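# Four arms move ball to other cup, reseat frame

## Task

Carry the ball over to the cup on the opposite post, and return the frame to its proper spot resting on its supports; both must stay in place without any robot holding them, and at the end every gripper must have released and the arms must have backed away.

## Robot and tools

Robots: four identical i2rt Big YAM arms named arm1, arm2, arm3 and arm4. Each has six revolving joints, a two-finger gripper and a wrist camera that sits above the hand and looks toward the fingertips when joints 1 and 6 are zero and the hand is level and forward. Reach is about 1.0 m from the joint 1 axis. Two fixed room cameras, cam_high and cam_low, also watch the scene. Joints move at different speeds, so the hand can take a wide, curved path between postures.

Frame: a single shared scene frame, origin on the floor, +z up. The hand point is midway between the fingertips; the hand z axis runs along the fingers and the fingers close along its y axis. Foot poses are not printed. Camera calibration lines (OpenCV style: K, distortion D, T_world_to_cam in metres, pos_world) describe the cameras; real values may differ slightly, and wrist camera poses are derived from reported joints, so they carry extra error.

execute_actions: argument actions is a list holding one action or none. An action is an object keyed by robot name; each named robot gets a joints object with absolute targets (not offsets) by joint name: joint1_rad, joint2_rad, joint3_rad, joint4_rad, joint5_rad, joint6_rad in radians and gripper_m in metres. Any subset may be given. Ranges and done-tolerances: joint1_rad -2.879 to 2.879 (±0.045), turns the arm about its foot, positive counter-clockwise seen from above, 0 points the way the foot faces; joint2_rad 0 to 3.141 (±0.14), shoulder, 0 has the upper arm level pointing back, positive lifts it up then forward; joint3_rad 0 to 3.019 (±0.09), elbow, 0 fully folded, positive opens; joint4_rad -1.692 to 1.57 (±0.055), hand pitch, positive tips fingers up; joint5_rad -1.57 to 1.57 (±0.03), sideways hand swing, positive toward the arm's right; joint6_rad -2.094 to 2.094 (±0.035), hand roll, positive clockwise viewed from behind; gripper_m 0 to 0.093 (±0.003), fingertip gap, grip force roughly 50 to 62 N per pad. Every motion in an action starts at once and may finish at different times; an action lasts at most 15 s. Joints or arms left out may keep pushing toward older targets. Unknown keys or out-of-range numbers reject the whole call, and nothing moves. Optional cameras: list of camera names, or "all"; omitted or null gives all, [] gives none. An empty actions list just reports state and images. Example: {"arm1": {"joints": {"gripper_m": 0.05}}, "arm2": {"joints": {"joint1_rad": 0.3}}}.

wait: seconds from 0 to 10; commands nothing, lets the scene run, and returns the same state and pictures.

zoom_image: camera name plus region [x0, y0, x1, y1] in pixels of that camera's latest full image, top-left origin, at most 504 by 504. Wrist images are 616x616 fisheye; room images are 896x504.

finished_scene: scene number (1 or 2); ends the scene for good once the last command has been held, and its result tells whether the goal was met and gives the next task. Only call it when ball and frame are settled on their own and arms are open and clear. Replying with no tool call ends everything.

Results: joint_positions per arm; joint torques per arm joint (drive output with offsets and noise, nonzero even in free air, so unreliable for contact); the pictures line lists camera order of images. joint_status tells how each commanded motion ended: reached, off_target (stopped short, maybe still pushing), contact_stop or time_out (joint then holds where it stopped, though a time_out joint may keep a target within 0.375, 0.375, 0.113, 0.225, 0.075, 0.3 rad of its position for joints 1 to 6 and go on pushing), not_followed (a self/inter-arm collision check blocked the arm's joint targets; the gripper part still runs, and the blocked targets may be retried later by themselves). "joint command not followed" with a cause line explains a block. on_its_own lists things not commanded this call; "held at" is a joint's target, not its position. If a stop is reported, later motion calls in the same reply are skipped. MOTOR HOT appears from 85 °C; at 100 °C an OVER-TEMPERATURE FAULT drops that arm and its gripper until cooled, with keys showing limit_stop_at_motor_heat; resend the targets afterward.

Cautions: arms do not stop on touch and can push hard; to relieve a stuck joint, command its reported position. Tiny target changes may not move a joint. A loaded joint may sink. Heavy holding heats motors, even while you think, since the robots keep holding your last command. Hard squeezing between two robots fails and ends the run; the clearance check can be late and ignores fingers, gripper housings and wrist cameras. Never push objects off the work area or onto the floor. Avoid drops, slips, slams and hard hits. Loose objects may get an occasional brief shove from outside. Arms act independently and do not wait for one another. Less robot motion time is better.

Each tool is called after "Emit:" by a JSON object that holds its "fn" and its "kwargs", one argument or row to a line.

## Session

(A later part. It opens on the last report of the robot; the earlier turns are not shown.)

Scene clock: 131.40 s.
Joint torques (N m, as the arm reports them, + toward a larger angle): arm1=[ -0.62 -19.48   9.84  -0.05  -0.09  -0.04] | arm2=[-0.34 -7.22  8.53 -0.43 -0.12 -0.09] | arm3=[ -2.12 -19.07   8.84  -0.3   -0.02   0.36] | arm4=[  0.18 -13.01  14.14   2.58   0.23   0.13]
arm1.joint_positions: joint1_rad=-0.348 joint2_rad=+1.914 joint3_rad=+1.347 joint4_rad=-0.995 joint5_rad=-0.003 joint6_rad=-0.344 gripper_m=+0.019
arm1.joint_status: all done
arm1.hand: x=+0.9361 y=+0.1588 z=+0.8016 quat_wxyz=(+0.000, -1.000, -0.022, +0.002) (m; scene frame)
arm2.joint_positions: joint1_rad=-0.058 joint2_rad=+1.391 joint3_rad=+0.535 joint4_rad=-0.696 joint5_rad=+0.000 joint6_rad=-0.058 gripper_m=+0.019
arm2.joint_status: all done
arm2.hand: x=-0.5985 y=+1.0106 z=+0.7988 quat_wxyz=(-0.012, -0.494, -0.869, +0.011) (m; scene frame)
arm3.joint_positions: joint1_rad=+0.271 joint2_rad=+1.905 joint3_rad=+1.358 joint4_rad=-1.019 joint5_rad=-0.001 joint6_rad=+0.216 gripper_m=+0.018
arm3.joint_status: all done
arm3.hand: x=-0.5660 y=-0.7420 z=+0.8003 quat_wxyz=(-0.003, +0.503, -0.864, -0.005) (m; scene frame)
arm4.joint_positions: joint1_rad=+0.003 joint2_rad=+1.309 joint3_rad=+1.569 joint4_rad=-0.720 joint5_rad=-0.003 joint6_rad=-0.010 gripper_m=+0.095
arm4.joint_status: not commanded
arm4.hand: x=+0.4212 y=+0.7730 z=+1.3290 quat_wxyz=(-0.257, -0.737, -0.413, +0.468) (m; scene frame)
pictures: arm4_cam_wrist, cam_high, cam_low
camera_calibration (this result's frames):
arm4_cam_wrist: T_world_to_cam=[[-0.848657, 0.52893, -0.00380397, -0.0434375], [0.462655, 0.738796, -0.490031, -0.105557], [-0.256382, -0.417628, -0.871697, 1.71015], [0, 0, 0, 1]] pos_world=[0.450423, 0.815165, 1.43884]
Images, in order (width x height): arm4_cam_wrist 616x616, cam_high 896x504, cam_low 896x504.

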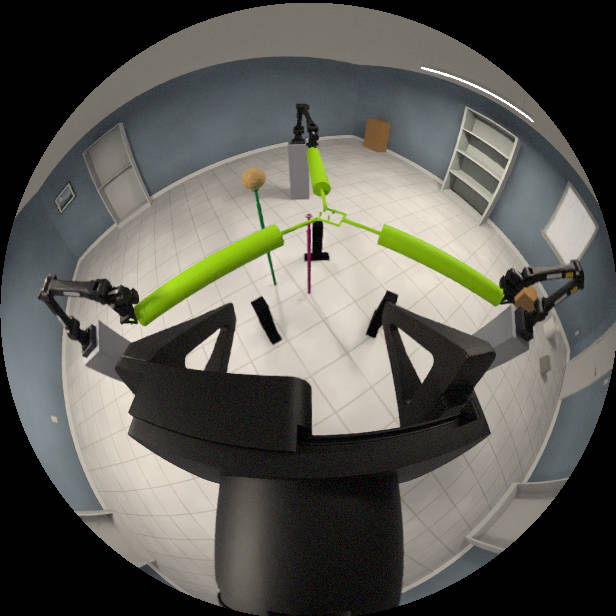

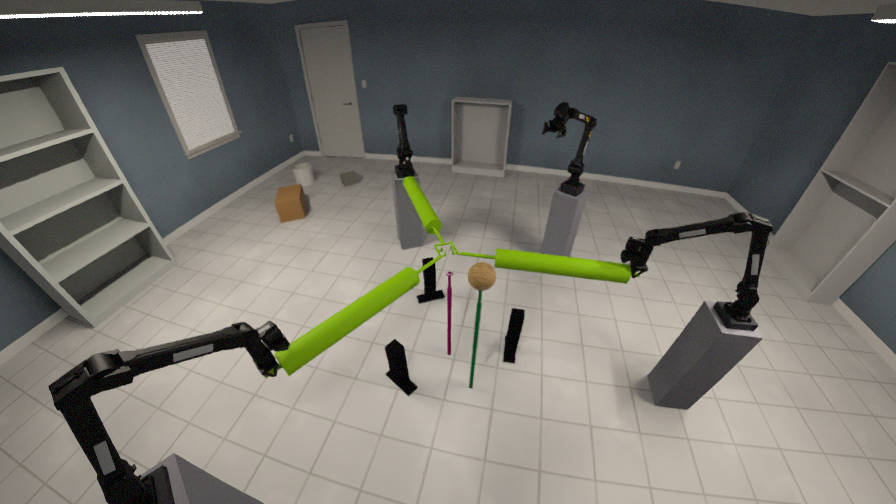

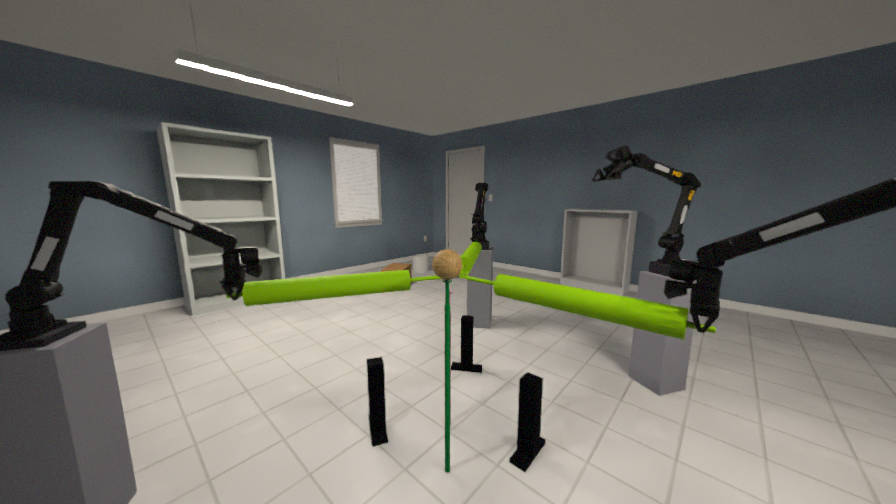

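Emit:
{"fn": "execute_actions", "kwargs": {
  "actions": [
    {"arm1":{"joints":{"joint1_rad":-0.248,"joint6_rad":-0.242,"joint2_rad":1.741,"joint3_rad":1.207,"joint4_rad":-0.977}},"arm2":{"joints":{"joint1_rad":-0.027,"joint6_rad":-0.027,"joint2_rad":1.53,"joint3_rad":0.805,"joint4_rad":-0.81}},"arm3":{"joints":{"joint1_rad":0.14,"joint6_rad":0.09,"joint2_rad":1.76,"joint3_rad":1.266,"joint4_rad":-1.02}}}
  ],
  "cameras": []
}}

Emit:
{"fn": "execute_actions", "kwargs": {
  "actions": [
    {"arm1":{"joints":{"joint1_rad":-0.117,"joint6_rad":-0.111,"joint2_rad":1.62,"joint3_rad":1.041,"joint4_rad":-0.93}},"arm2":{"joints":{"joint1_rad":-0.009,"joint6_rad":-0.009,"joint2_rad":1.705,"joint3_rad":1.035,"joint4_rad":-0.865}},"arm3":{"joints":{"joint1_rad":-0.008,"joint6_rad":-0.058,"joint2_rad":1.68,"joint3_rad":1.152,"joint4_rad":-0.98}}}
  ],
  "cameras": []
}}

Emit:
{"fn": "execute_actions", "kwargs": {
  "actions": [
    {"arm1":{"joints":{"joint1_rad":0.048,"joint6_rad":0.054,"joint2_rad":1.515,"joint3_rad":0.912,"joint4_rad":-0.90}},"arm2":{"joints":{"joint1_rad":0.004,"joint6_rad":0.004,"joint2_rad":1.87,"joint3_rad":1.285,"joint4_rad":-0.95}},"arm3":{"joints":{"joint1_rad":-0.178,"joint6_rad":-0.228,"joint2_rad":1.625,"joint3_rad":1.079,"joint4_rad":-0.96}}}
  ],
  "cameras": []
}}

Emit:
{"fn": "execute_actions", "kwargs": {
  "actions": [
    {"arm1":{"joints":{"joint1_rad":0.252,"joint6_rad":0.258,"joint2_rad":1.438,"joint3_rad":0.824,"joint4_rad":-0.89}},"arm2":{"joints":{"joint1_rad":0.013,"joint6_rad":0.013,"joint2_rad":2.04,"joint3_rad":1.57,"joint4_rad":-1.06}},"arm3":{"joints":{"joint1_rad":-0.361,"joint6_rad":-0.411,"joint2_rad":1.60,"joint3_rad":1.048,"joint4_rad":-0.955}}}
  ],
  "cameras": ["cam_low","cam_high","arm4_cam_wrist"]
}}

Emit:
{"fn": "zoom_image", "kwargs": {
  "camera": "cam_low",
  "region": [410, 245, 500, 320]
}}

Emit:
{"fn": "zoom_image", "kwargs": {
  "camera": "cam_high",
  "region": [430, 250, 520, 320]
}}

Emit:
{"fn": "zoom_image", "kwargs": {
  "camera": "arm4_cam_wrist",
  "region": [230, 160, 330, 240]
}}

Scene clock: 171.17 s.
Joint torques (N m, as the arm reports them, + toward a larger angle): arm1=[  0.12 -18.28   8.36   0.69  -0.41  -0.02] | arm2=[ 1.34 -8.61 10.21 -0.2  -0.11  0.1 ] | arm3=[ -2.44 -18.84   8.04   0.55   0.23   0.19] | arm4=[  0.17 -13.06  14.14   2.56   0.23   0.13]
arm1.joint_positions: joint1_rad=-0.250 joint2_rad=+1.775 joint3_rad=+1.182 joint4_rad=-0.984 joint5_rad=+0.004 joint6_rad=-0.247 gripper_m=+0.019
arm1.joint_status: all done
arm1.hand: x=+0.9796 y=+0.0974 z=+0.8165 quat_wxyz=(+0.001, -1.000, -0.023, -0.007) (m; scene frame)
arm2.joint_positions: joint1_rad=-0.041 joint2_rad=+1.534 joint3_rad=+0.762 joint4_rad=-0.787 joint5_rad=+0.000 joint6_rad=-0.037 gripper_m=+0.019
arm2.joint_status: all done
arm2.hand: x=-0.5579 y=+0.9459 z=+0.8179 quat_wxyz=(-0.009, -0.496, -0.868, +0.009) (m; scene frame)
arm3.joint_positions: joint1_rad=+0.144 joint2_rad=+1.802 joint3_rad=+1.236 joint4_rad=-1.022 joint5_rad=-0.007 joint6_rad=+0.084 gripper_m=+0.018
arm3.joint_status: all done
arm3.hand: x=-0.5218 y=-0.8069 z=+0.8113 quat_wxyz=(+0.008, +0.506, -0.863, +0.000) (m; scene frame)
arm4.joint_positions: joint1_rad=+0.003 joint2_rad=+1.309 joint3_rad=+1.569 joint4_rad=-0.720 joint5_rad=-0.003 joint6_rad=-0.010 gripper_m=+0.095
arm4.joint_status: not commanded
arm4.hand: x=+0.4212 y=+0.7730 z=+1.3290 quat_wxyz=(-0.257, -0.737, -0.413, +0.468) (m; scene frame)
pictures: none
No camera images: the call's "cameras" was empty. Leave "cameras" out to get every camera's image.

Scene clock: 172.13 s.
Joint torques (N m, as the arm reports them, + toward a larger angle): arm1=[  0.12 -15.75   8.35   0.84  -0.42  -0.03] | arm2=[  1.2  -11.87  10.43  -0.35  -0.11   0.06] | arm3=[ -2.17 -17.58   8.1    0.7    0.28   0.2 ] | arm4=[  0.17 -13.06  14.12   2.58   0.23   0.13]
arm1.joint_positions: joint1_rad=-0.118 joint2_rad=+1.652 joint3_rad=+1.014 joint4_rad=-0.941 joint5_rad=+0.005 joint6_rad=-0.116 gripper_m=+0.019
arm1.joint_status: all done
arm1.hand: x=+1.0259 y=+0.0309 z=+0.8178 quat_wxyz=(+0.002, -1.000, -0.023, -0.008) (m; scene frame)
arm2.joint_positions: joint1_rad=-0.021 joint2_rad=+1.713 joint3_rad=+0.992 joint4_rad=-0.839 joint5_rad=+0.000 joint6_rad=-0.018 gripper_m=+0.019
arm2.joint_status: all done
arm2.hand: x=-0.5125 y=+0.8795 z=+0.8174 quat_wxyz=(-0.009, -0.496, -0.868, +0.008) (m; scene frame)
arm3.joint_positions: joint1_rad=-0.006 joint2_rad=+1.725 joint3_rad=+1.118 joint4_rad=-0.986 joint5_rad=-0.009 joint6_rad=-0.066 gripper_m=+0.018
arm3.joint_status: all done
arm3.hand: x=-0.4777 y=-0.8736 z=+0.8086 quat_wxyz=(+0.011, +0.505, -0.863, -0.001) (m; scene frame)
arm4.joint_positions: joint1_rad=+0.003 joint2_rad=+1.309 joint3_rad=+1.569 joint4_rad=-0.720 joint5_rad=-0.003 joint6_rad=-0.010 gripper_m=+0.095
arm4.joint_status: not commanded
arm4.hand: x=+0.4212 y=+0.7730 z=+1.3290 quat_wxyz=(-0.257, -0.737, -0.413, +0.468) (m; scene frame)
pictures: none
No camera images: the call's "cameras" was empty. Leave "cameras" out to get every camera's image.

Scene clock: 173.07 s.
Joint torques (N m, as the arm reports them, + toward a larger angle): arm1=[  0.11 -13.74   8.59   0.84  -0.48  -0.01] | arm2=[  1.6  -14.42  11.23  -0.49  -0.09   0.03] | arm3=[ -2.46 -16.63   7.96   0.91   0.28   0.2 ] | arm4=[  0.17 -13.08  14.14   2.58   0.23   0.13]
arm1.joint_positions: joint1_rad=+0.045 joint2_rad=+1.545 joint3_rad=+0.880 joint4_rad=-0.910 joint5_rad=+0.007 joint6_rad=+0.047 gripper_m=+0.019
arm1.joint_status: all done
arm1.hand: x=+1.0717 y=-0.0337 z=+0.8185 quat_wxyz=(+0.003, -1.000, -0.023, -0.005) (m; scene frame)
arm2.joint_positions: joint1_rad=-0.007 joint2_rad=+1.880 joint3_rad=+1.238 joint4_rad=-0.918 joint5_rad=+0.000 joint6_rad=-0.002 gripper_m=+0.019
arm2.joint_status: all done
arm2.hand: x=-0.4674 y=+0.8150 z=+0.8171 quat_wxyz=(-0.009, -0.496, -0.868, +0.008) (m; scene frame)
arm3.joint_positions: joint1_rad=-0.174 joint2_rad=+1.673 joint3_rad=+1.045 joint4_rad=-0.969 joint5_rad=-0.009 joint6_rad=-0.232 gripper_m=+0.018
arm3.joint_status: all done
arm3.hand: x=-0.4341 y=-0.9382 z=+0.8081 quat_wxyz=(+0.012, +0.505, -0.863, -0.003) (m; scene frame)
arm4.joint_positions: joint1_rad=+0.003 joint2_rad=+1.309 joint3_rad=+1.569 joint4_rad=-0.720 joint5_rad=-0.003 joint6_rad=-0.010 gripper_m=+0.095
arm4.joint_status: not commanded
arm4.hand: x=+0.4212 y=+0.7730 z=+1.3290 quat_wxyz=(-0.257, -0.737, -0.413, +0.468) (m; scene frame)
pictures: none
No camera images: the call's "cameras" was empty. Leave "cameras" out to get every camera's image.

Scene clock: 174.03 s.
Joint torques (N m, as the arm reports them, + toward a larger angle): arm1=[  0.29 -12.28   8.58   0.82  -0.52  -0.01] | arm2=[  0.91 -17.12  12.07  -0.6   -0.07   0.02] | arm3=[ -2.62 -16.3    7.98   0.86   0.19   0.18] | arm4=[  0.22 -13.04  14.13   2.58   0.23   0.12]
arm1.joint_positions: joint1_rad=+0.248 joint2_rad=+1.469 joint3_rad=+0.791 joint4_rad=-0.900 joint5_rad=+0.008 joint6_rad=+0.251 gripper_m=+0.019
arm1.joint_status: all done
arm1.hand: x=+1.1175 y=-0.0995 z=+0.8181 quat_wxyz=(+0.005, -1.000, -0.023, -0.005) (m; scene frame)
arm2.joint_positions: joint1_rad=+0.006 joint2_rad=+2.052 joint3_rad=+1.520 joint4_rad=-1.026 joint5_rad=-0.001 joint6_rad=+0.010 gripper_m=+0.019
arm2.joint_status: all done
arm2.hand: x=-0.4210 y=+0.7508 z=+0.8170 quat_wxyz=(-0.010, -0.496, -0.868, +0.008) (m; scene frame)
arm3.joint_positions: joint1_rad=-0.354 joint2_rad=+1.649 joint3_rad=+1.014 joint4_rad=-0.964 joint5_rad=-0.008 joint6_rad=-0.412 gripper_m=+0.018
arm3.joint_status: all done
arm3.hand: x=-0.3905 y=-1.0025 z=+0.8077 quat_wxyz=(+0.013, +0.505, -0.863, -0.004) (m; scene frame)
arm4.joint_positions: joint1_rad=+0.003 joint2_rad=+1.309 joint3_rad=+1.569 joint4_rad=-0.720 joint5_rad=-0.003 joint6_rad=-0.010 gripper_m=+0.095
arm4.joint_status: not commanded
arm4.hand: x=+0.4212 y=+0.7730 z=+1.3290 quat_wxyz=(-0.257, -0.737, -0.413, +0.468) (m; scene frame)
pictures: arm4_cam_wrist, cam_high, cam_low
camera_calibration (this result's frames):
arm4_cam_wrist: T_world_to_cam=[[-0.848657, 0.52893, -0.00380397, -0.0434375], [0.462655, 0.738796, -0.490031, -0.105557], [-0.256382, -0.417628, -0.871697, 1.71015], [0, 0, 0, 1]] pos_world=[0.450423, 0.815165, 1.43884]
Images, in order (width x height): arm4_cam_wrist 616x616, cam_high 896x504, cam_low 896x504.

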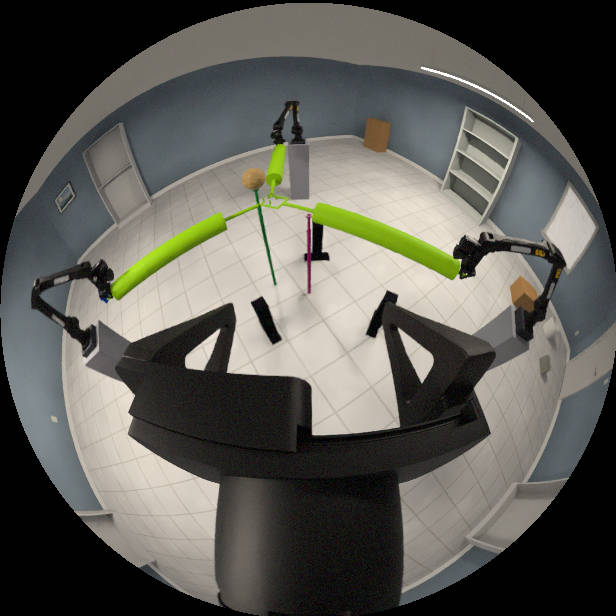

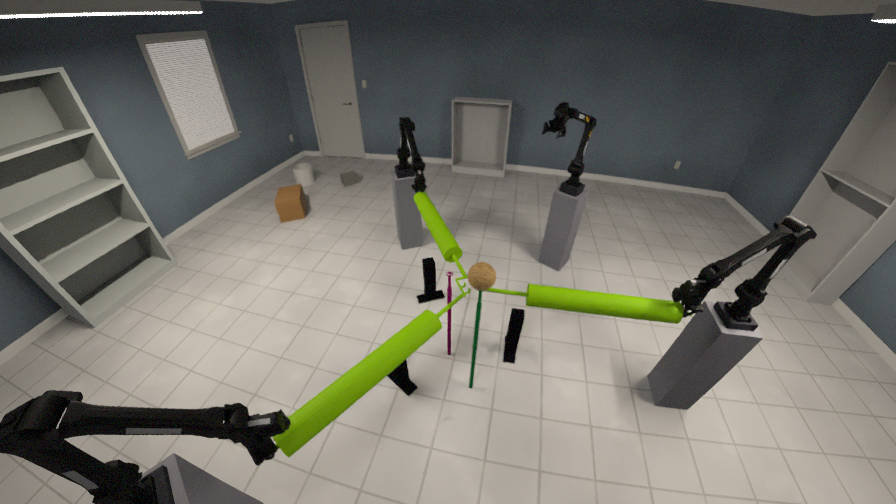

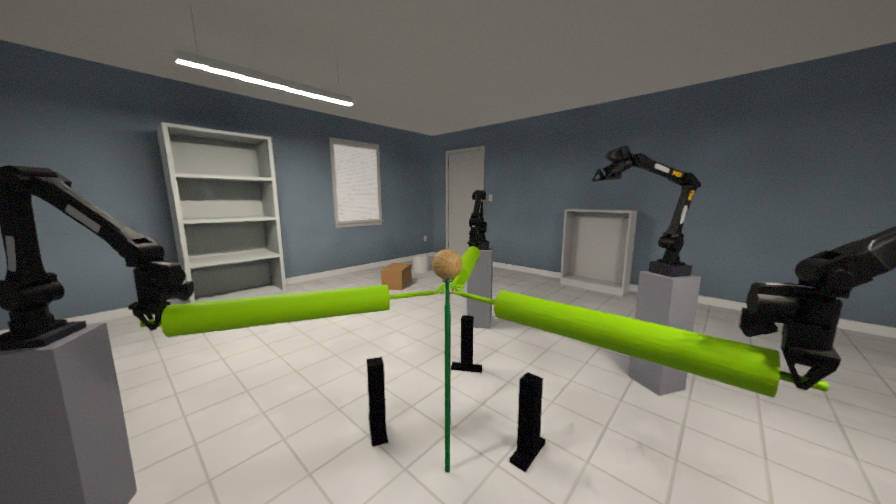

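Region (410, 245, 500, 320) of cam_low's 896x504 image, scaled by 5.600, with more detail than that image has.

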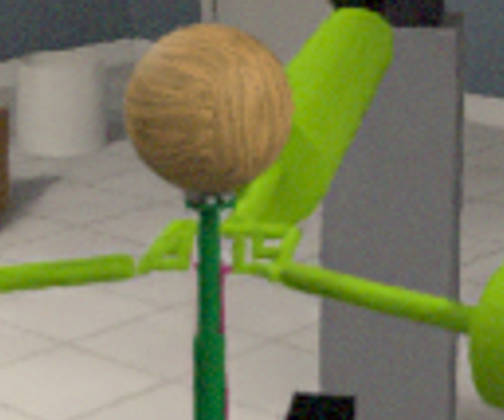

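Region (430, 250, 520, 320) of cam_high's 896x504 image, scaled by 5.600, with more detail than that image has.

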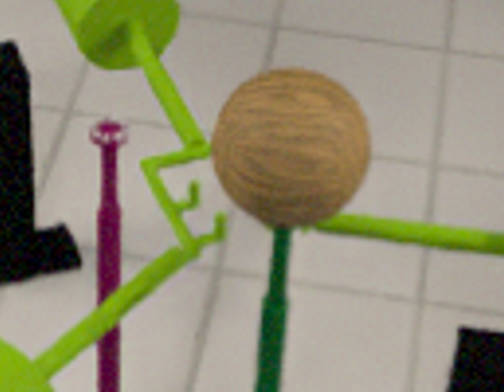

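Region (230, 160, 330, 240) of arm4_cam_wrist's 616x616 image, scaled by 5.040, with more detail than that image has; it fills the top 403 rows of this view, and the rest is white.

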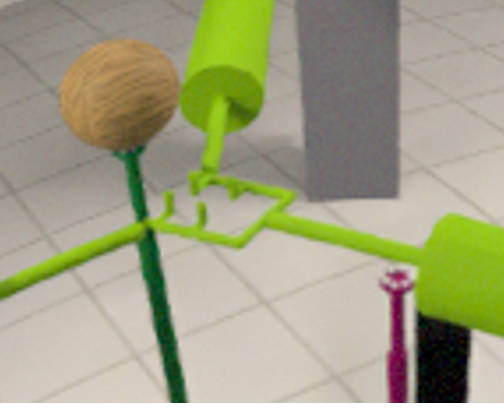

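Emit:
{"fn": "execute_actions", "kwargs": {
  "actions": [
    {"arm1":{"joints":{"joint1_rad":0.367,"joint6_rad":0.373,"joint2_rad":1.413,"joint3_rad":0.798,"joint4_rad":-0.89}},"arm2":{"joints":{"joint1_rad":0.02,"joint6_rad":0.017,"joint2_rad":2.135,"joint3_rad":1.735,"joint4_rad":-1.13}},"arm3":{"joints":{"joint1_rad":-0.455,"joint6_rad":-0.505,"joint2_rad":1.585,"joint3_rad":1.06,"joint4_rad":-0.96}}}
  ],
  "cameras": ["cam_low"]
}}

Emit:
{"fn": "zoom_image", "kwargs": {
  "camera": "cam_low",
  "region": [420, 265, 480, 315]
}}

Scene clock: 188.53 s.
Joint torques (N m, as the arm reports them, + toward a larger angle): arm1=[  0.29 -12.35   8.38   0.78  -0.47   0.  ] | arm2=[  1.37 -17.73  12.71  -0.54  -0.06   0.02] | arm3=[ -2.7  -16.56   8.71   1.06   0.05   0.15] | arm4=[  0.21 -13.03  14.14   2.57   0.23   0.13]
arm1.joint_positions: joint1_rad=+0.363 joint2_rad=+1.450 joint3_rad=+0.767 joint4_rad=-0.900 joint5_rad=+0.007 joint6_rad=+0.367 gripper_m=+0.019
arm1.joint_status: all done
arm1.hand: x=+1.1401 y=-0.1332 z=+0.8173 quat_wxyz=(+0.005, -1.000, -0.022, -0.007) (m; scene frame)
arm2.joint_positions: joint1_rad=+0.009 joint2_rad=+2.141 joint3_rad=+1.681 joint4_rad=-1.096 joint5_rad=-0.001 joint6_rad=+0.014 gripper_m=+0.019
arm2.joint_status: all done
arm2.hand: x=-0.3987 y=+0.7175 z=+0.8197 quat_wxyz=(-0.011, -0.496, -0.868, +0.009) (m; scene frame)
arm3.joint_positions: joint1_rad=-0.447 joint2_rad=+1.639 joint3_rad=+1.014 joint4_rad=-0.973 joint5_rad=-0.005 joint6_rad=-0.505 gripper_m=+0.018
arm3.joint_status: all done
arm3.hand: x=-0.3692 y=-1.0357 z=+0.8118 quat_wxyz=(+0.012, +0.505, -0.863, -0.004) (m; scene frame)
arm4.joint_positions: joint1_rad=+0.003 joint2_rad=+1.309 joint3_rad=+1.569 joint4_rad=-0.720 joint5_rad=-0.003 joint6_rad=-0.010 gripper_m=+0.095
arm4.joint_status: not commanded
arm4.hand: x=+0.4212 y=+0.7730 z=+1.3290 quat_wxyz=(-0.257, -0.737, -0.413, +0.468) (m; scene frame)
pictures: cam_low
Images, in order (width x height): cam_low 896x504.

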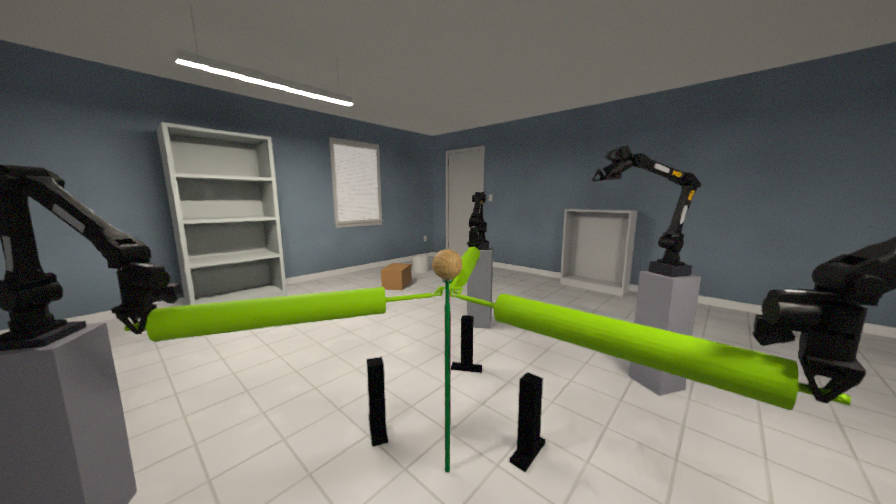

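Region (420, 265, 480, 315) of cam_low's 896x504 image, scaled by 8.400, with more detail than that image has.

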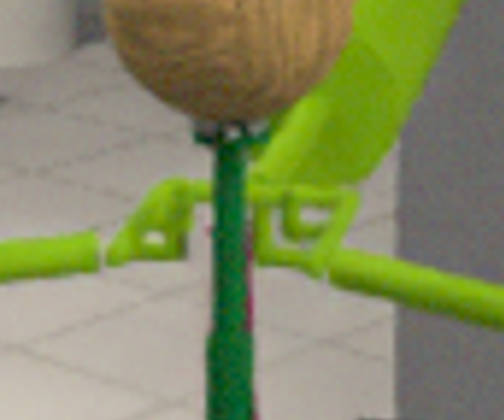

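Emit:
{"fn": "execute_actions", "kwargs": {
  "actions": [
    {"arm1":{"joints":{"joint1_rad":0.483,"joint6_rad":0.489,"joint2_rad":1.375,"joint3_rad":0.766,"joint4_rad":-0.89}},"arm2":{"joints":{"joint1_rad":0.038,"joint6_rad":0.03,"joint2_rad":2.237,"joint3_rad":1.918,"joint4_rad":-1.21}},"arm3":{"joints":{"joint1_rad":-0.545,"joint6_rad":-0.595,"joint2_rad":1.605,"joint3_rad":1.095,"joint4_rad":-0.965}}}
  ],
  "cameras": ["cam_low","cam_high","arm4_cam_wrist"]
}}

Emit:
{"fn": "zoom_image", "kwargs": {
  "camera": "cam_low",
  "region": [420, 265, 480, 315]
}}

Emit:
{"fn": "zoom_image", "kwargs": {
  "camera": "cam_high",
  "region": [450, 270, 510, 320]
}}

Emit:
{"fn": "zoom_image", "kwargs": {
  "camera": "arm4_cam_wrist",
  "region": [230, 165, 290, 215]
}}

Scene clock: 195.90 s.
Joint torques (N m, as the arm reports them, + toward a larger angle): arm1=[ -0.02 -11.65   7.79   0.84  -0.27  -0.07] | arm2=[  1.59 -19.2   13.38  -0.63  -0.13   0.01] | arm3=[ -3.07 -15.06  10.54   0.82  -0.01   0.1 ] | arm4=[  0.2  -13.04  14.13   2.6    0.23   0.12]
arm1.joint_positions: joint1_rad=+0.483 joint2_rad=+1.409 joint3_rad=+0.745 joint4_rad=-0.900 joint5_rad=+0.003 joint6_rad=+0.488 gripper_m=+0.019
arm1.joint_status: all done
arm1.hand: x=+1.1644 y=-0.1668 z=+0.8236 quat_wxyz=(-0.001, -1.000, -0.022, +0.000) (m; scene frame)
arm2.joint_positions: joint1_rad=+0.021 joint2_rad=+2.243 joint3_rad=+1.860 joint4_rad=-1.175 joint5_rad=+0.000 joint6_rad=+0.028 gripper_m=+0.019
arm2.joint_status: all done
arm2.hand: x=-0.3720 y=+0.6882 z=+0.8192 quat_wxyz=(-0.010, -0.497, -0.867, +0.009) (m; scene frame)
arm3.joint_positions: joint1_rad=-0.533 joint2_rad=+1.639 joint3_rad=+1.021 joint4_rad=-0.974 joint5_rad=-0.004 joint6_rad=-0.588 gripper_m=+0.018
arm3.joint_status: all done
arm3.hand: x=-0.3488 y=-1.0657 z=+0.8138 quat_wxyz=(+0.009, +0.504, -0.864, -0.004) (m; scene frame)
arm4.joint_positions: joint1_rad=+0.003 joint2_rad=+1.309 joint3_rad=+1.569 joint4_rad=-0.720 joint5_rad=-0.003 joint6_rad=-0.010 gripper_m=+0.095
arm4.joint_status: not commanded
arm4.hand: x=+0.4212 y=+0.7730 z=+1.3290 quat_wxyz=(-0.257, -0.737, -0.413, +0.468) (m; scene frame)
pictures: arm4_cam_wrist, cam_high, cam_low
camera_calibration (this result's frames):
arm4_cam_wrist: T_world_to_cam=[[-0.848657, 0.52893, -0.00380397, -0.0434375], [0.462655, 0.738796, -0.490031, -0.105557], [-0.256382, -0.417628, -0.871697, 1.71015], [0, 0, 0, 1]] pos_world=[0.450423, 0.815165, 1.43884]
Images, in order (width x height): arm4_cam_wrist 616x616, cam_high 896x504, cam_low 896x504.

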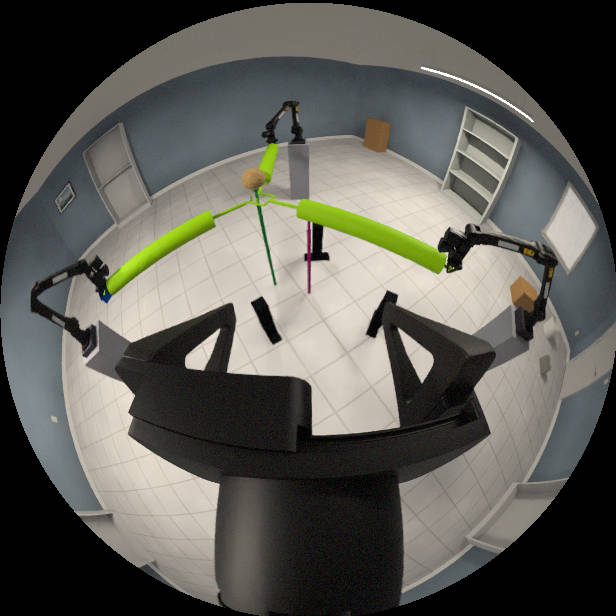

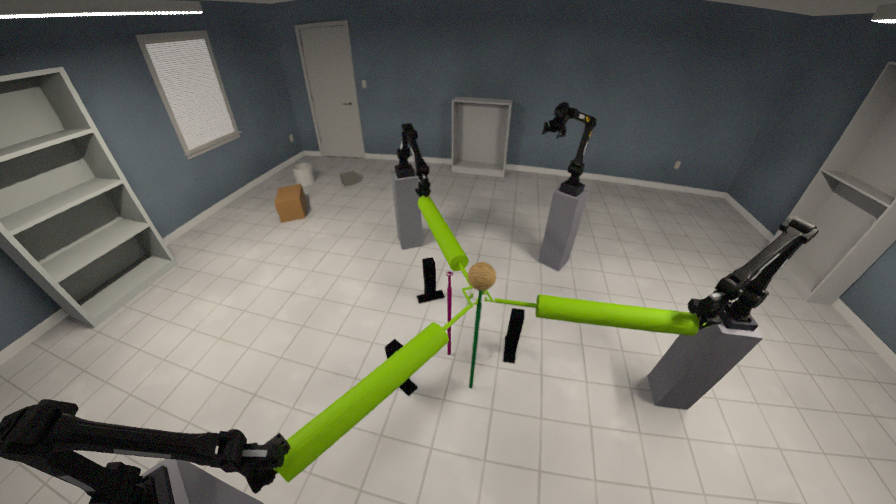

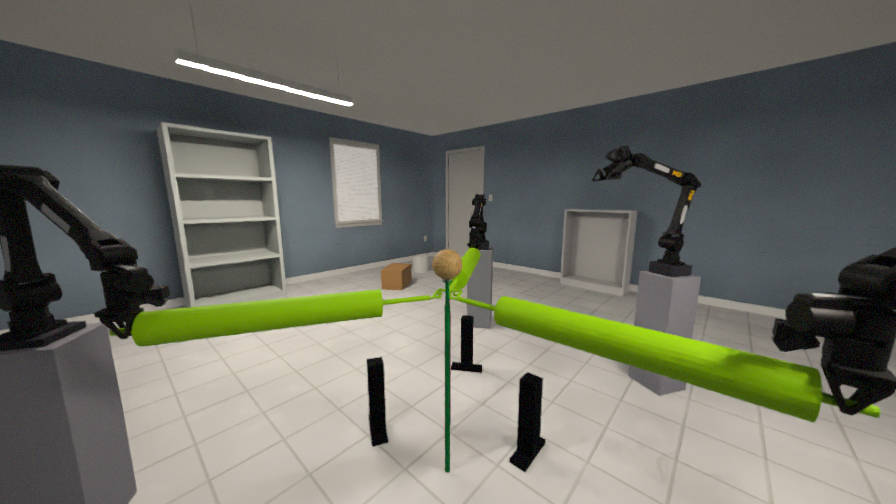

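Region (420, 265, 480, 315) of cam_low's 896x504 image, scaled by 8.400, with more detail than that image has.

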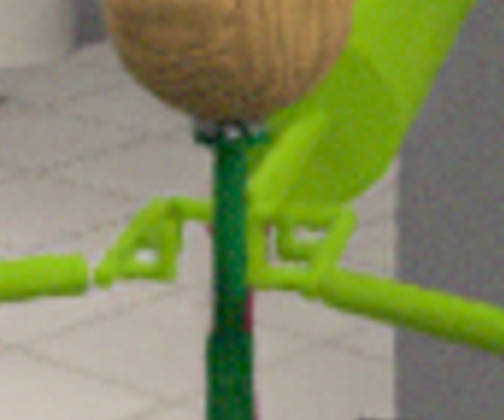

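Region (450, 270, 510, 320) of cam_high's 896x504 image, scaled by 8.400, with more detail than that image has.

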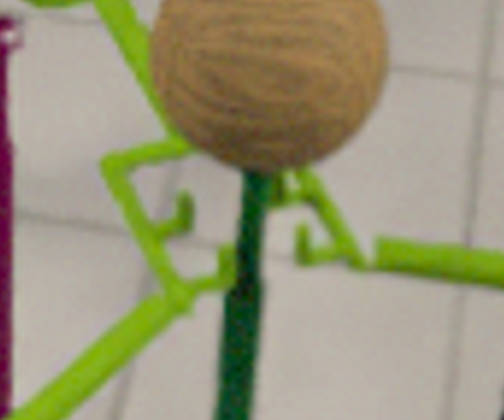

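Region (230, 165, 290, 215) of arm4_cam_wrist's 616x616 image, scaled by 8.400, with more detail than that image has.

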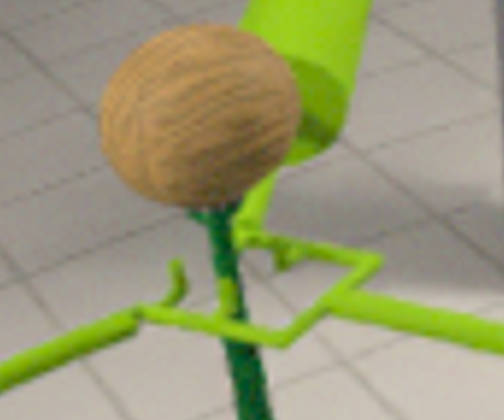

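Emit:
{"fn": "execute_actions", "kwargs": {
  "actions": [
    {"arm1":{"joints":{"joint1_rad":0.49,"joint2_rad":1.327,"joint3_rad":0.815,"joint4_rad":-0.985}},"arm2":{"joints":{"joint1_rad":0.042,"joint2_rad":2.21,"joint3_rad":1.965,"joint4_rad":-1.275}},"arm3":{"joints":{"joint1_rad":-0.552,"joint2_rad":1.572,"joint3_rad":1.14,"joint4_rad":-1.04}}}
  ],
  "cameras": ["cam_low","arm4_cam_wrist"]
}}

Emit:
{"fn": "zoom_image", "kwargs": {
  "camera": "cam_low",
  "region": [420, 265, 480, 315]
}}

Emit:
{"fn": "zoom_image", "kwargs": {
  "camera": "arm4_cam_wrist",
  "region": [230, 165, 290, 215]
}}

Scene clock: 211.37 s.
Joint torques (N m, as the arm reports them, + toward a larger angle): arm1=[  0.46 -10.47  10.98   0.07  -0.25  -0.07] | arm2=[  1.51 -21.14  13.6   -0.63  -0.13  -0.02] | arm3=[ -3.12 -16.15  10.49   0.27  -0.24   0.14] | arm4=[  0.21 -13.07  14.13   2.58   0.23   0.13]
arm1.joint_positions: joint1_rad=+0.483 joint2_rad=+1.353 joint3_rad=+0.755 joint4_rad=-0.974 joint5_rad=+0.002 joint6_rad=+0.488 gripper_m=+0.019
arm1.joint_status: all done
arm1.hand: x=+1.1718 y=-0.1625 z=+0.8439 quat_wxyz=(+0.001, -1.000, -0.022, -0.003) (m; scene frame)
arm2.joint_positions: joint1_rad=+0.029 joint2_rad=+2.243 joint3_rad=+1.906 joint4_rad=-1.240 joint5_rad=+0.000 joint6_rad=+0.033 gripper_m=+0.019
arm2.joint_status: all done
arm2.hand: x=-0.3667 y=+0.6900 z=+0.8356 quat_wxyz=(-0.002, -0.496, -0.868, +0.005) (m; scene frame)
arm3.joint_positions: joint1_rad=-0.537 joint2_rad=+1.618 joint3_rad=+1.070 joint4_rad=-1.036 joint5_rad=+0.002 joint6_rad=-0.594 gripper_m=+0.018
arm3.joint_status: all done
arm3.hand: x=-0.3397 y=-1.0646 z=+0.8377 quat_wxyz=(+0.006, +0.504, -0.864, -0.001) (m; scene frame)
arm4.joint_positions: joint1_rad=+0.003 joint2_rad=+1.309 joint3_rad=+1.569 joint4_rad=-0.720 joint5_rad=-0.003 joint6_rad=-0.010 gripper_m=+0.095
arm4.joint_status: not commanded
arm4.hand: x=+0.4212 y=+0.7730 z=+1.3290 quat_wxyz=(-0.257, -0.737, -0.413, +0.468) (m; scene frame)
pictures: arm4_cam_wrist, cam_low
camera_calibration (this result's frames):
arm4_cam_wrist: T_world_to_cam=[[-0.848657, 0.52893, -0.00380397, -0.0434375], [0.462655, 0.738796, -0.490031, -0.105557], [-0.256382, -0.417628, -0.871697, 1.71015], [0, 0, 0, 1]] pos_world=[0.450423, 0.815165, 1.43884]
Images, in order (width x height): arm4_cam_wrist 616x616, cam_low 896x504.

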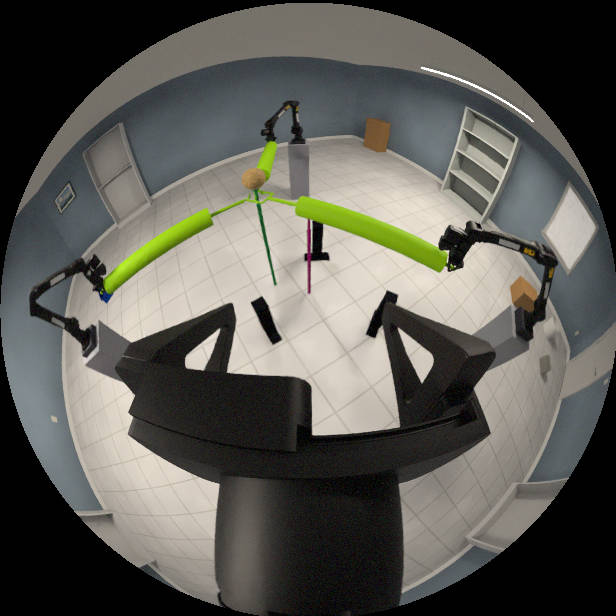

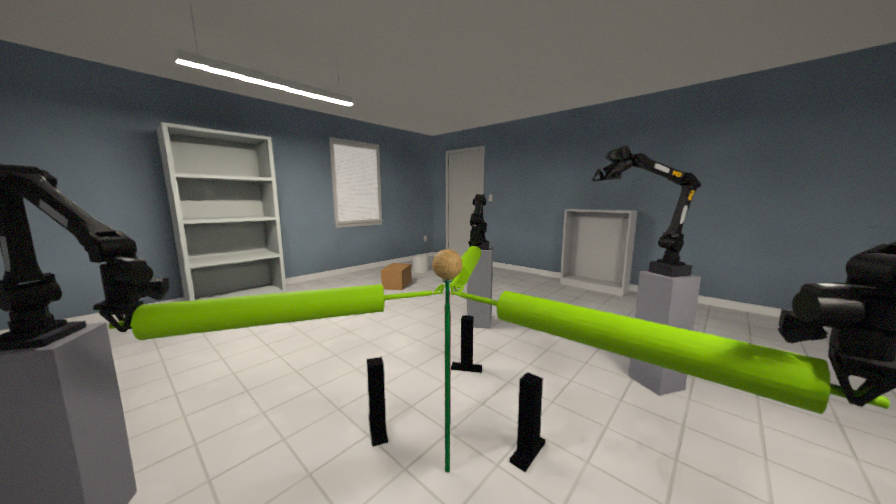

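Region (420, 265, 480, 315) of cam_low's 896x504 image, scaled by 8.400, with more detail than that image has.

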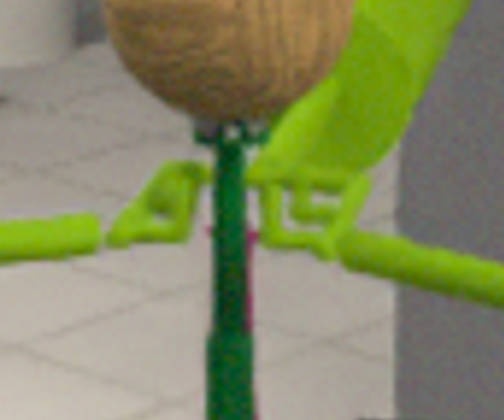

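Region (230, 165, 290, 215) of arm4_cam_wrist's 616x616 image, scaled by 8.400, with more detail than that image has.

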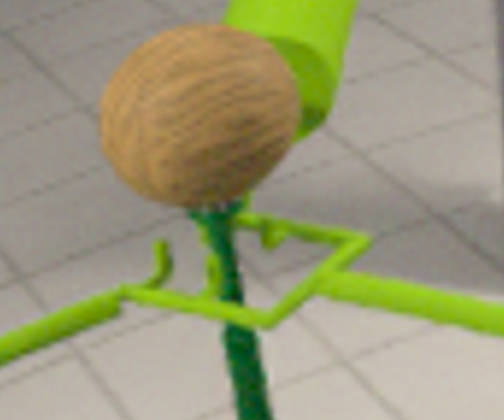

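Emit:
{"fn": "execute_actions", "kwargs": {
  "actions": [
    {"arm1":{"joints":{"joint1_rad":0.505,"joint6_rad":0.505,"joint2_rad":1.29,"joint3_rad":0.872,"joint4_rad":-1.065}},"arm2":{"joints":{"joint1_rad":0.035,"joint2_rad":2.175,"joint3_rad":2.012,"joint4_rad":-1.335}},"arm3":{"joints":{"joint1_rad":-0.565,"joint6_rad":-0.605,"joint2_rad":1.53,"joint3_rad":1.178,"joint4_rad":-1.11}}}
  ],
  "cameras": ["cam_low","arm4_cam_wrist"]
}}

Emit:
{"fn": "zoom_image", "kwargs": {
  "camera": "cam_low",
  "region": [420, 265, 480, 315]
}}

Emit:
{"fn": "zoom_image", "kwargs": {
  "camera": "arm4_cam_wrist",
  "region": [230, 165, 290, 215]
}}

Scene clock: 217.13 s.
Joint torques (N m, as the arm reports them, + toward a larger angle): arm1=[  0.34 -10.39  11.78   0.29  -0.13  -0.08] | arm2=[  0.84 -22.24  13.6   -0.61  -0.25  -0.03] | arm3=[ -3.82 -15.55  11.35   0.53  -0.26   0.11] | arm4=[  0.17 -13.04  14.13   2.59   0.23   0.13]
arm1.joint_positions: joint1_rad=+0.501 joint2_rad=+1.317 joint3_rad=+0.806 joint4_rad=-1.060 joint5_rad=+0.000 joint6_rad=+0.506 gripper_m=+0.019
arm1.joint_status: all done
arm1.hand: x=+1.1718 y=-0.1696 z=+0.8710 quat_wxyz=(+0.000, -1.000, -0.022, -0.004) (m; scene frame)
arm2.joint_positions: joint1_rad=+0.029 joint2_rad=+2.232 joint3_rad=+1.954 joint4_rad=-1.299 joint5_rad=+0.003 joint6_rad=+0.035 gripper_m=+0.019
arm2.joint_status: all done
arm2.hand: x=-0.3649 y=+0.6867 z=+0.8602 quat_wxyz=(-0.001, -0.497, -0.868, +0.006) (m; scene frame)
arm3.joint_positions: joint1_rad=-0.544 joint2_rad=+1.571 joint3_rad=+1.100 joint4_rad=-1.111 joint5_rad=+0.002 joint6_rad=-0.599 gripper_m=+0.018
arm3.joint_status: all done
arm3.hand: x=-0.3409 y=-1.0686 z=+0.8670 quat_wxyz=(+0.005, +0.503, -0.864, -0.001) (m; scene frame)
arm4.joint_positions: joint1_rad=+0.003 joint2_rad=+1.309 joint3_rad=+1.569 joint4_rad=-0.720 joint5_rad=-0.003 joint6_rad=-0.010 gripper_m=+0.095
arm4.joint_status: not commanded
arm4.hand: x=+0.4212 y=+0.7730 z=+1.3290 quat_wxyz=(-0.257, -0.737, -0.413, +0.468) (m; scene frame)
pictures: arm4_cam_wrist, cam_low
camera_calibration (this result's frames):
arm4_cam_wrist: T_world_to_cam=[[-0.848657, 0.52893, -0.00380397, -0.0434375], [0.462655, 0.738796, -0.490031, -0.105557], [-0.256382, -0.417628, -0.871697, 1.71015], [0, 0, 0, 1]] pos_world=[0.450423, 0.815165, 1.43884]
Images, in order (width x height): arm4_cam_wrist 616x616, cam_low 896x504.

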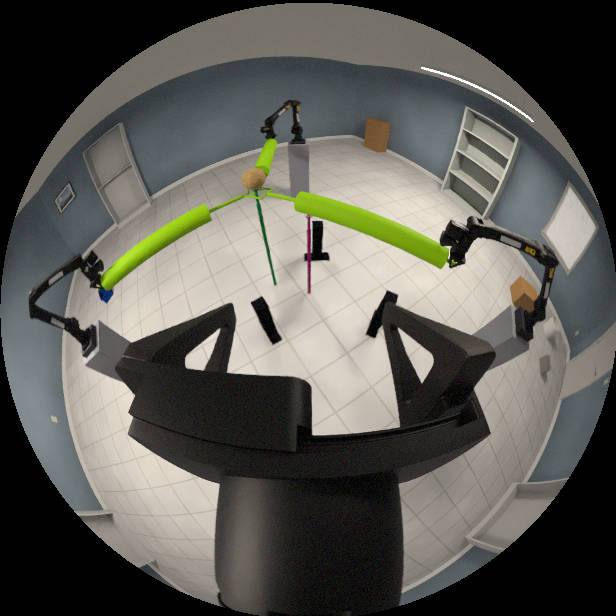

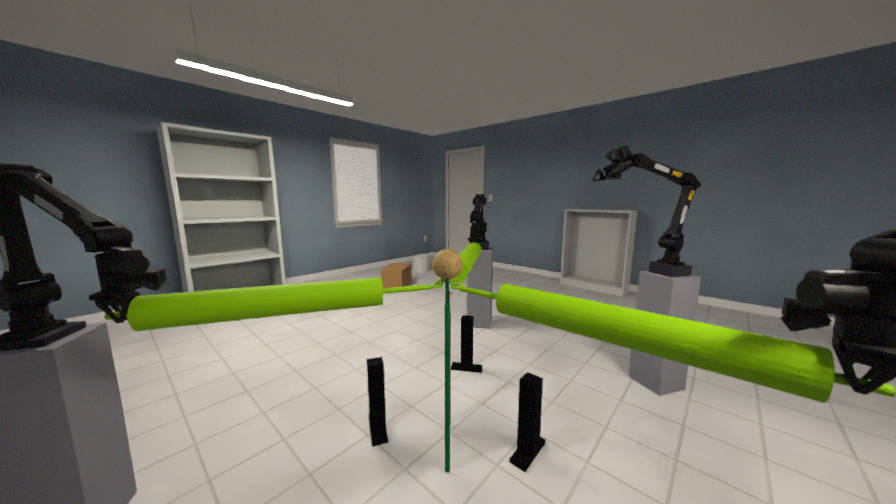

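Region (420, 265, 480, 315) of cam_low's 896x504 image, scaled by 8.400, with more detail than that image has.

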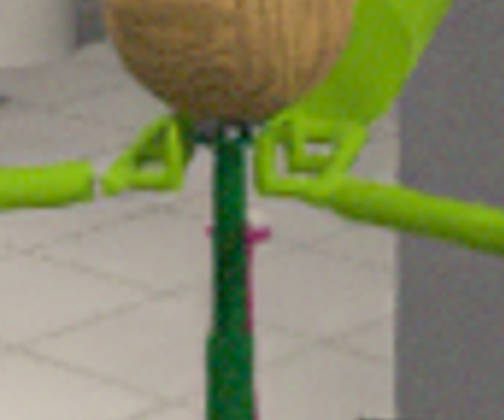

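Region (230, 165, 290, 215) of arm4_cam_wrist's 616x616 image, scaled by 8.400, with more detail than that image has.

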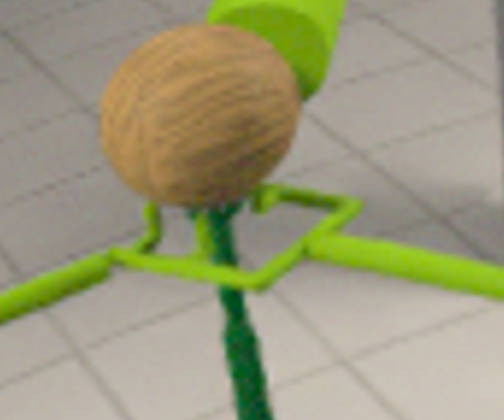

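Good.

Emit:
{"fn": "execute_actions", "kwargs": {
  "actions": [
    {"arm1":{"joints":{"joint2_rad":1.257,"joint3_rad":0.915,"joint4_rad":-1.14}},"arm2":{"joints":{"joint2_rad":2.145,"joint3_rad":2.05,"joint4_rad":-1.395}},"arm3":{"joints":{"joint2_rad":1.503,"joint3_rad":1.222,"joint4_rad":-1.177}}}
  ],
  "cameras": []
}}

Emit:
{"fn": "execute_actions", "kwargs": {
  "actions": [
    {"arm1":{"joints":{"joint2_rad":1.222,"joint3_rad":0.975,"joint4_rad":-1.232}},"arm2":{"joints":{"joint2_rad":2.122,"joint3_rad":2.105,"joint4_rad":-1.465}},"arm3":{"joints":{"joint2_rad":1.475,"joint3_rad":1.278,"joint4_rad":-1.258}}}
  ],
  "cameras": ["cam_low"]
}}

Emit:
{"fn": "zoom_image", "kwargs": {
  "camera": "cam_low",
  "region": [410, 235, 490, 300]
}}

Scene clock: 226.97 s.
Joint torques (N m, as the arm reports them, + toward a larger angle): arm1=[  0.58 -10.9   12.44   0.05  -0.16  -0.08] | arm2=[  0.84 -23.93  14.15  -0.95  -0.26  -0.04] | arm3=[ -3.76 -16.72  12.     0.09  -0.17   0.11] | arm4=[  0.18 -13.09  14.12   2.57   0.23   0.13]
arm1.joint_positions: joint1_rad=+0.501 joint2_rad=+1.292 joint3_rad=+0.843 joint4_rad=-1.129 joint5_rad=+0.001 joint6_rad=+0.506 gripper_m=+0.019
arm1.joint_status: all done
arm1.hand: x=+1.1719 y=-0.1693 z=+0.8910 quat_wxyz=(+0.002, -1.000, -0.022, -0.007) (m; scene frame)
arm2.joint_positions: joint1_rad=+0.029 joint2_rad=+2.219 joint3_rad=+1.987 joint4_rad=-1.350 joint5_rad=+0.004 joint6_rad=+0.035 gripper_m=+0.019
arm2.joint_status: all done
arm2.hand: x=-0.3653 y=+0.6873 z=+0.8805 quat_wxyz=(+0.002, -0.497, -0.868, +0.005) (m; scene frame)
arm3.joint_positions: joint1_rad=-0.545 joint2_rad=+1.560 joint3_rad=+1.136 joint4_rad=-1.170 joint5_rad=+0.000 joint6_rad=-0.600 gripper_m=+0.018
arm3.joint_status: all done
arm3.hand: x=-0.3404 y=-1.0684 z=+0.8841 quat_wxyz=(+0.010, +0.504, -0.864, -0.003) (m; scene frame)
arm4.joint_positions: joint1_rad=+0.003 joint2_rad=+1.309 joint3_rad=+1.569 joint4_rad=-0.720 joint5_rad=-0.003 joint6_rad=-0.010 gripper_m=+0.095
arm4.joint_status: not commanded
arm4.hand: x=+0.4212 y=+0.7730 z=+1.3290 quat_wxyz=(-0.257, -0.737, -0.413, +0.468) (m; scene frame)
pictures: none
No camera images: the call's "cameras" was empty. Leave "cameras" out to get every camera's image.

Scene clock: 227.87 s.
Joint torques (N m, as the arm reports them, + toward a larger angle): arm1=[  0.31 -10.17  12.88   0.2   -0.19  -0.08] | arm2=[  0.74 -23.55  14.53  -0.81  -0.25  -0.06] | arm3=[ -3.93 -15.89  12.29   0.32  -0.13   0.12] | arm4=[  0.16 -13.06  14.14   2.58   0.23   0.13]
arm1.joint_positions: joint1_rad=+0.501 joint2_rad=+1.251 joint3_rad=+0.901 joint4_rad=-1.224 joint5_rad=+0.001 joint6_rad=+0.506 gripper_m=+0.019
arm1.joint_status: all done
arm1.hand: x=+1.1715 y=-0.1693 z=+0.9241 quat_wxyz=(+0.001, -1.000, -0.022, -0.005) (m; scene frame)
arm2.joint_positions: joint1_rad=+0.029 joint2_rad=+2.195 joint3_rad=+2.039 joint4_rad=-1.427 joint5_rad=+0.004 joint6_rad=+0.035 gripper_m=+0.019
arm2.joint_status: all done
arm2.hand: x=-0.3658 y=+0.6885 z=+0.9161 quat_wxyz=(+0.002, -0.497, -0.868, +0.005) (m; scene frame)
arm3.joint_positions: joint1_rad=-0.545 joint2_rad=+1.524 joint3_rad=+1.191 joint4_rad=-1.256 joint5_rad=-0.001 joint6_rad=-0.600 gripper_m=+0.018
arm3.joint_status: all done
arm3.hand: x=-0.3401 y=-1.0682 z=+0.9182 quat_wxyz=(+0.008, +0.504, -0.864, -0.003) (m; scene frame)
arm4.joint_positions: joint1_rad=+0.003 joint2_rad=+1.309 joint3_rad=+1.569 joint4_rad=-0.720 joint5_rad=-0.003 joint6_rad=-0.010 gripper_m=+0.095
arm4.joint_status: not commanded
arm4.hand: x=+0.4212 y=+0.7730 z=+1.3290 quat_wxyz=(-0.257, -0.737, -0.413, +0.468) (m; scene frame)
pictures: cam_low
Images, in order (width x height): cam_low 896x504.

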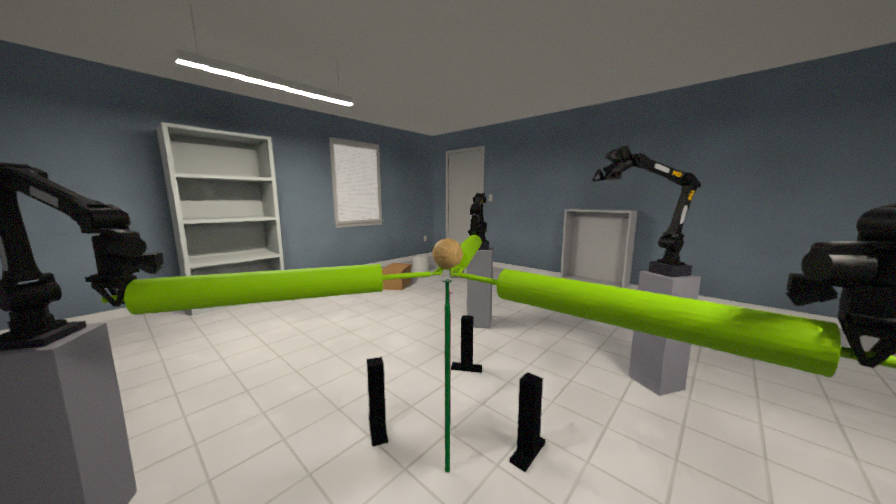

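Region (410, 235, 490, 300) of cam_low's 896x504 image, scaled by 6.300, with more detail than that image has; it fills the top 410 rows of this view, and the rest is white.

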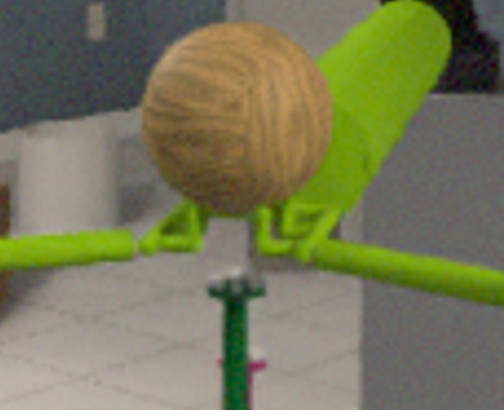

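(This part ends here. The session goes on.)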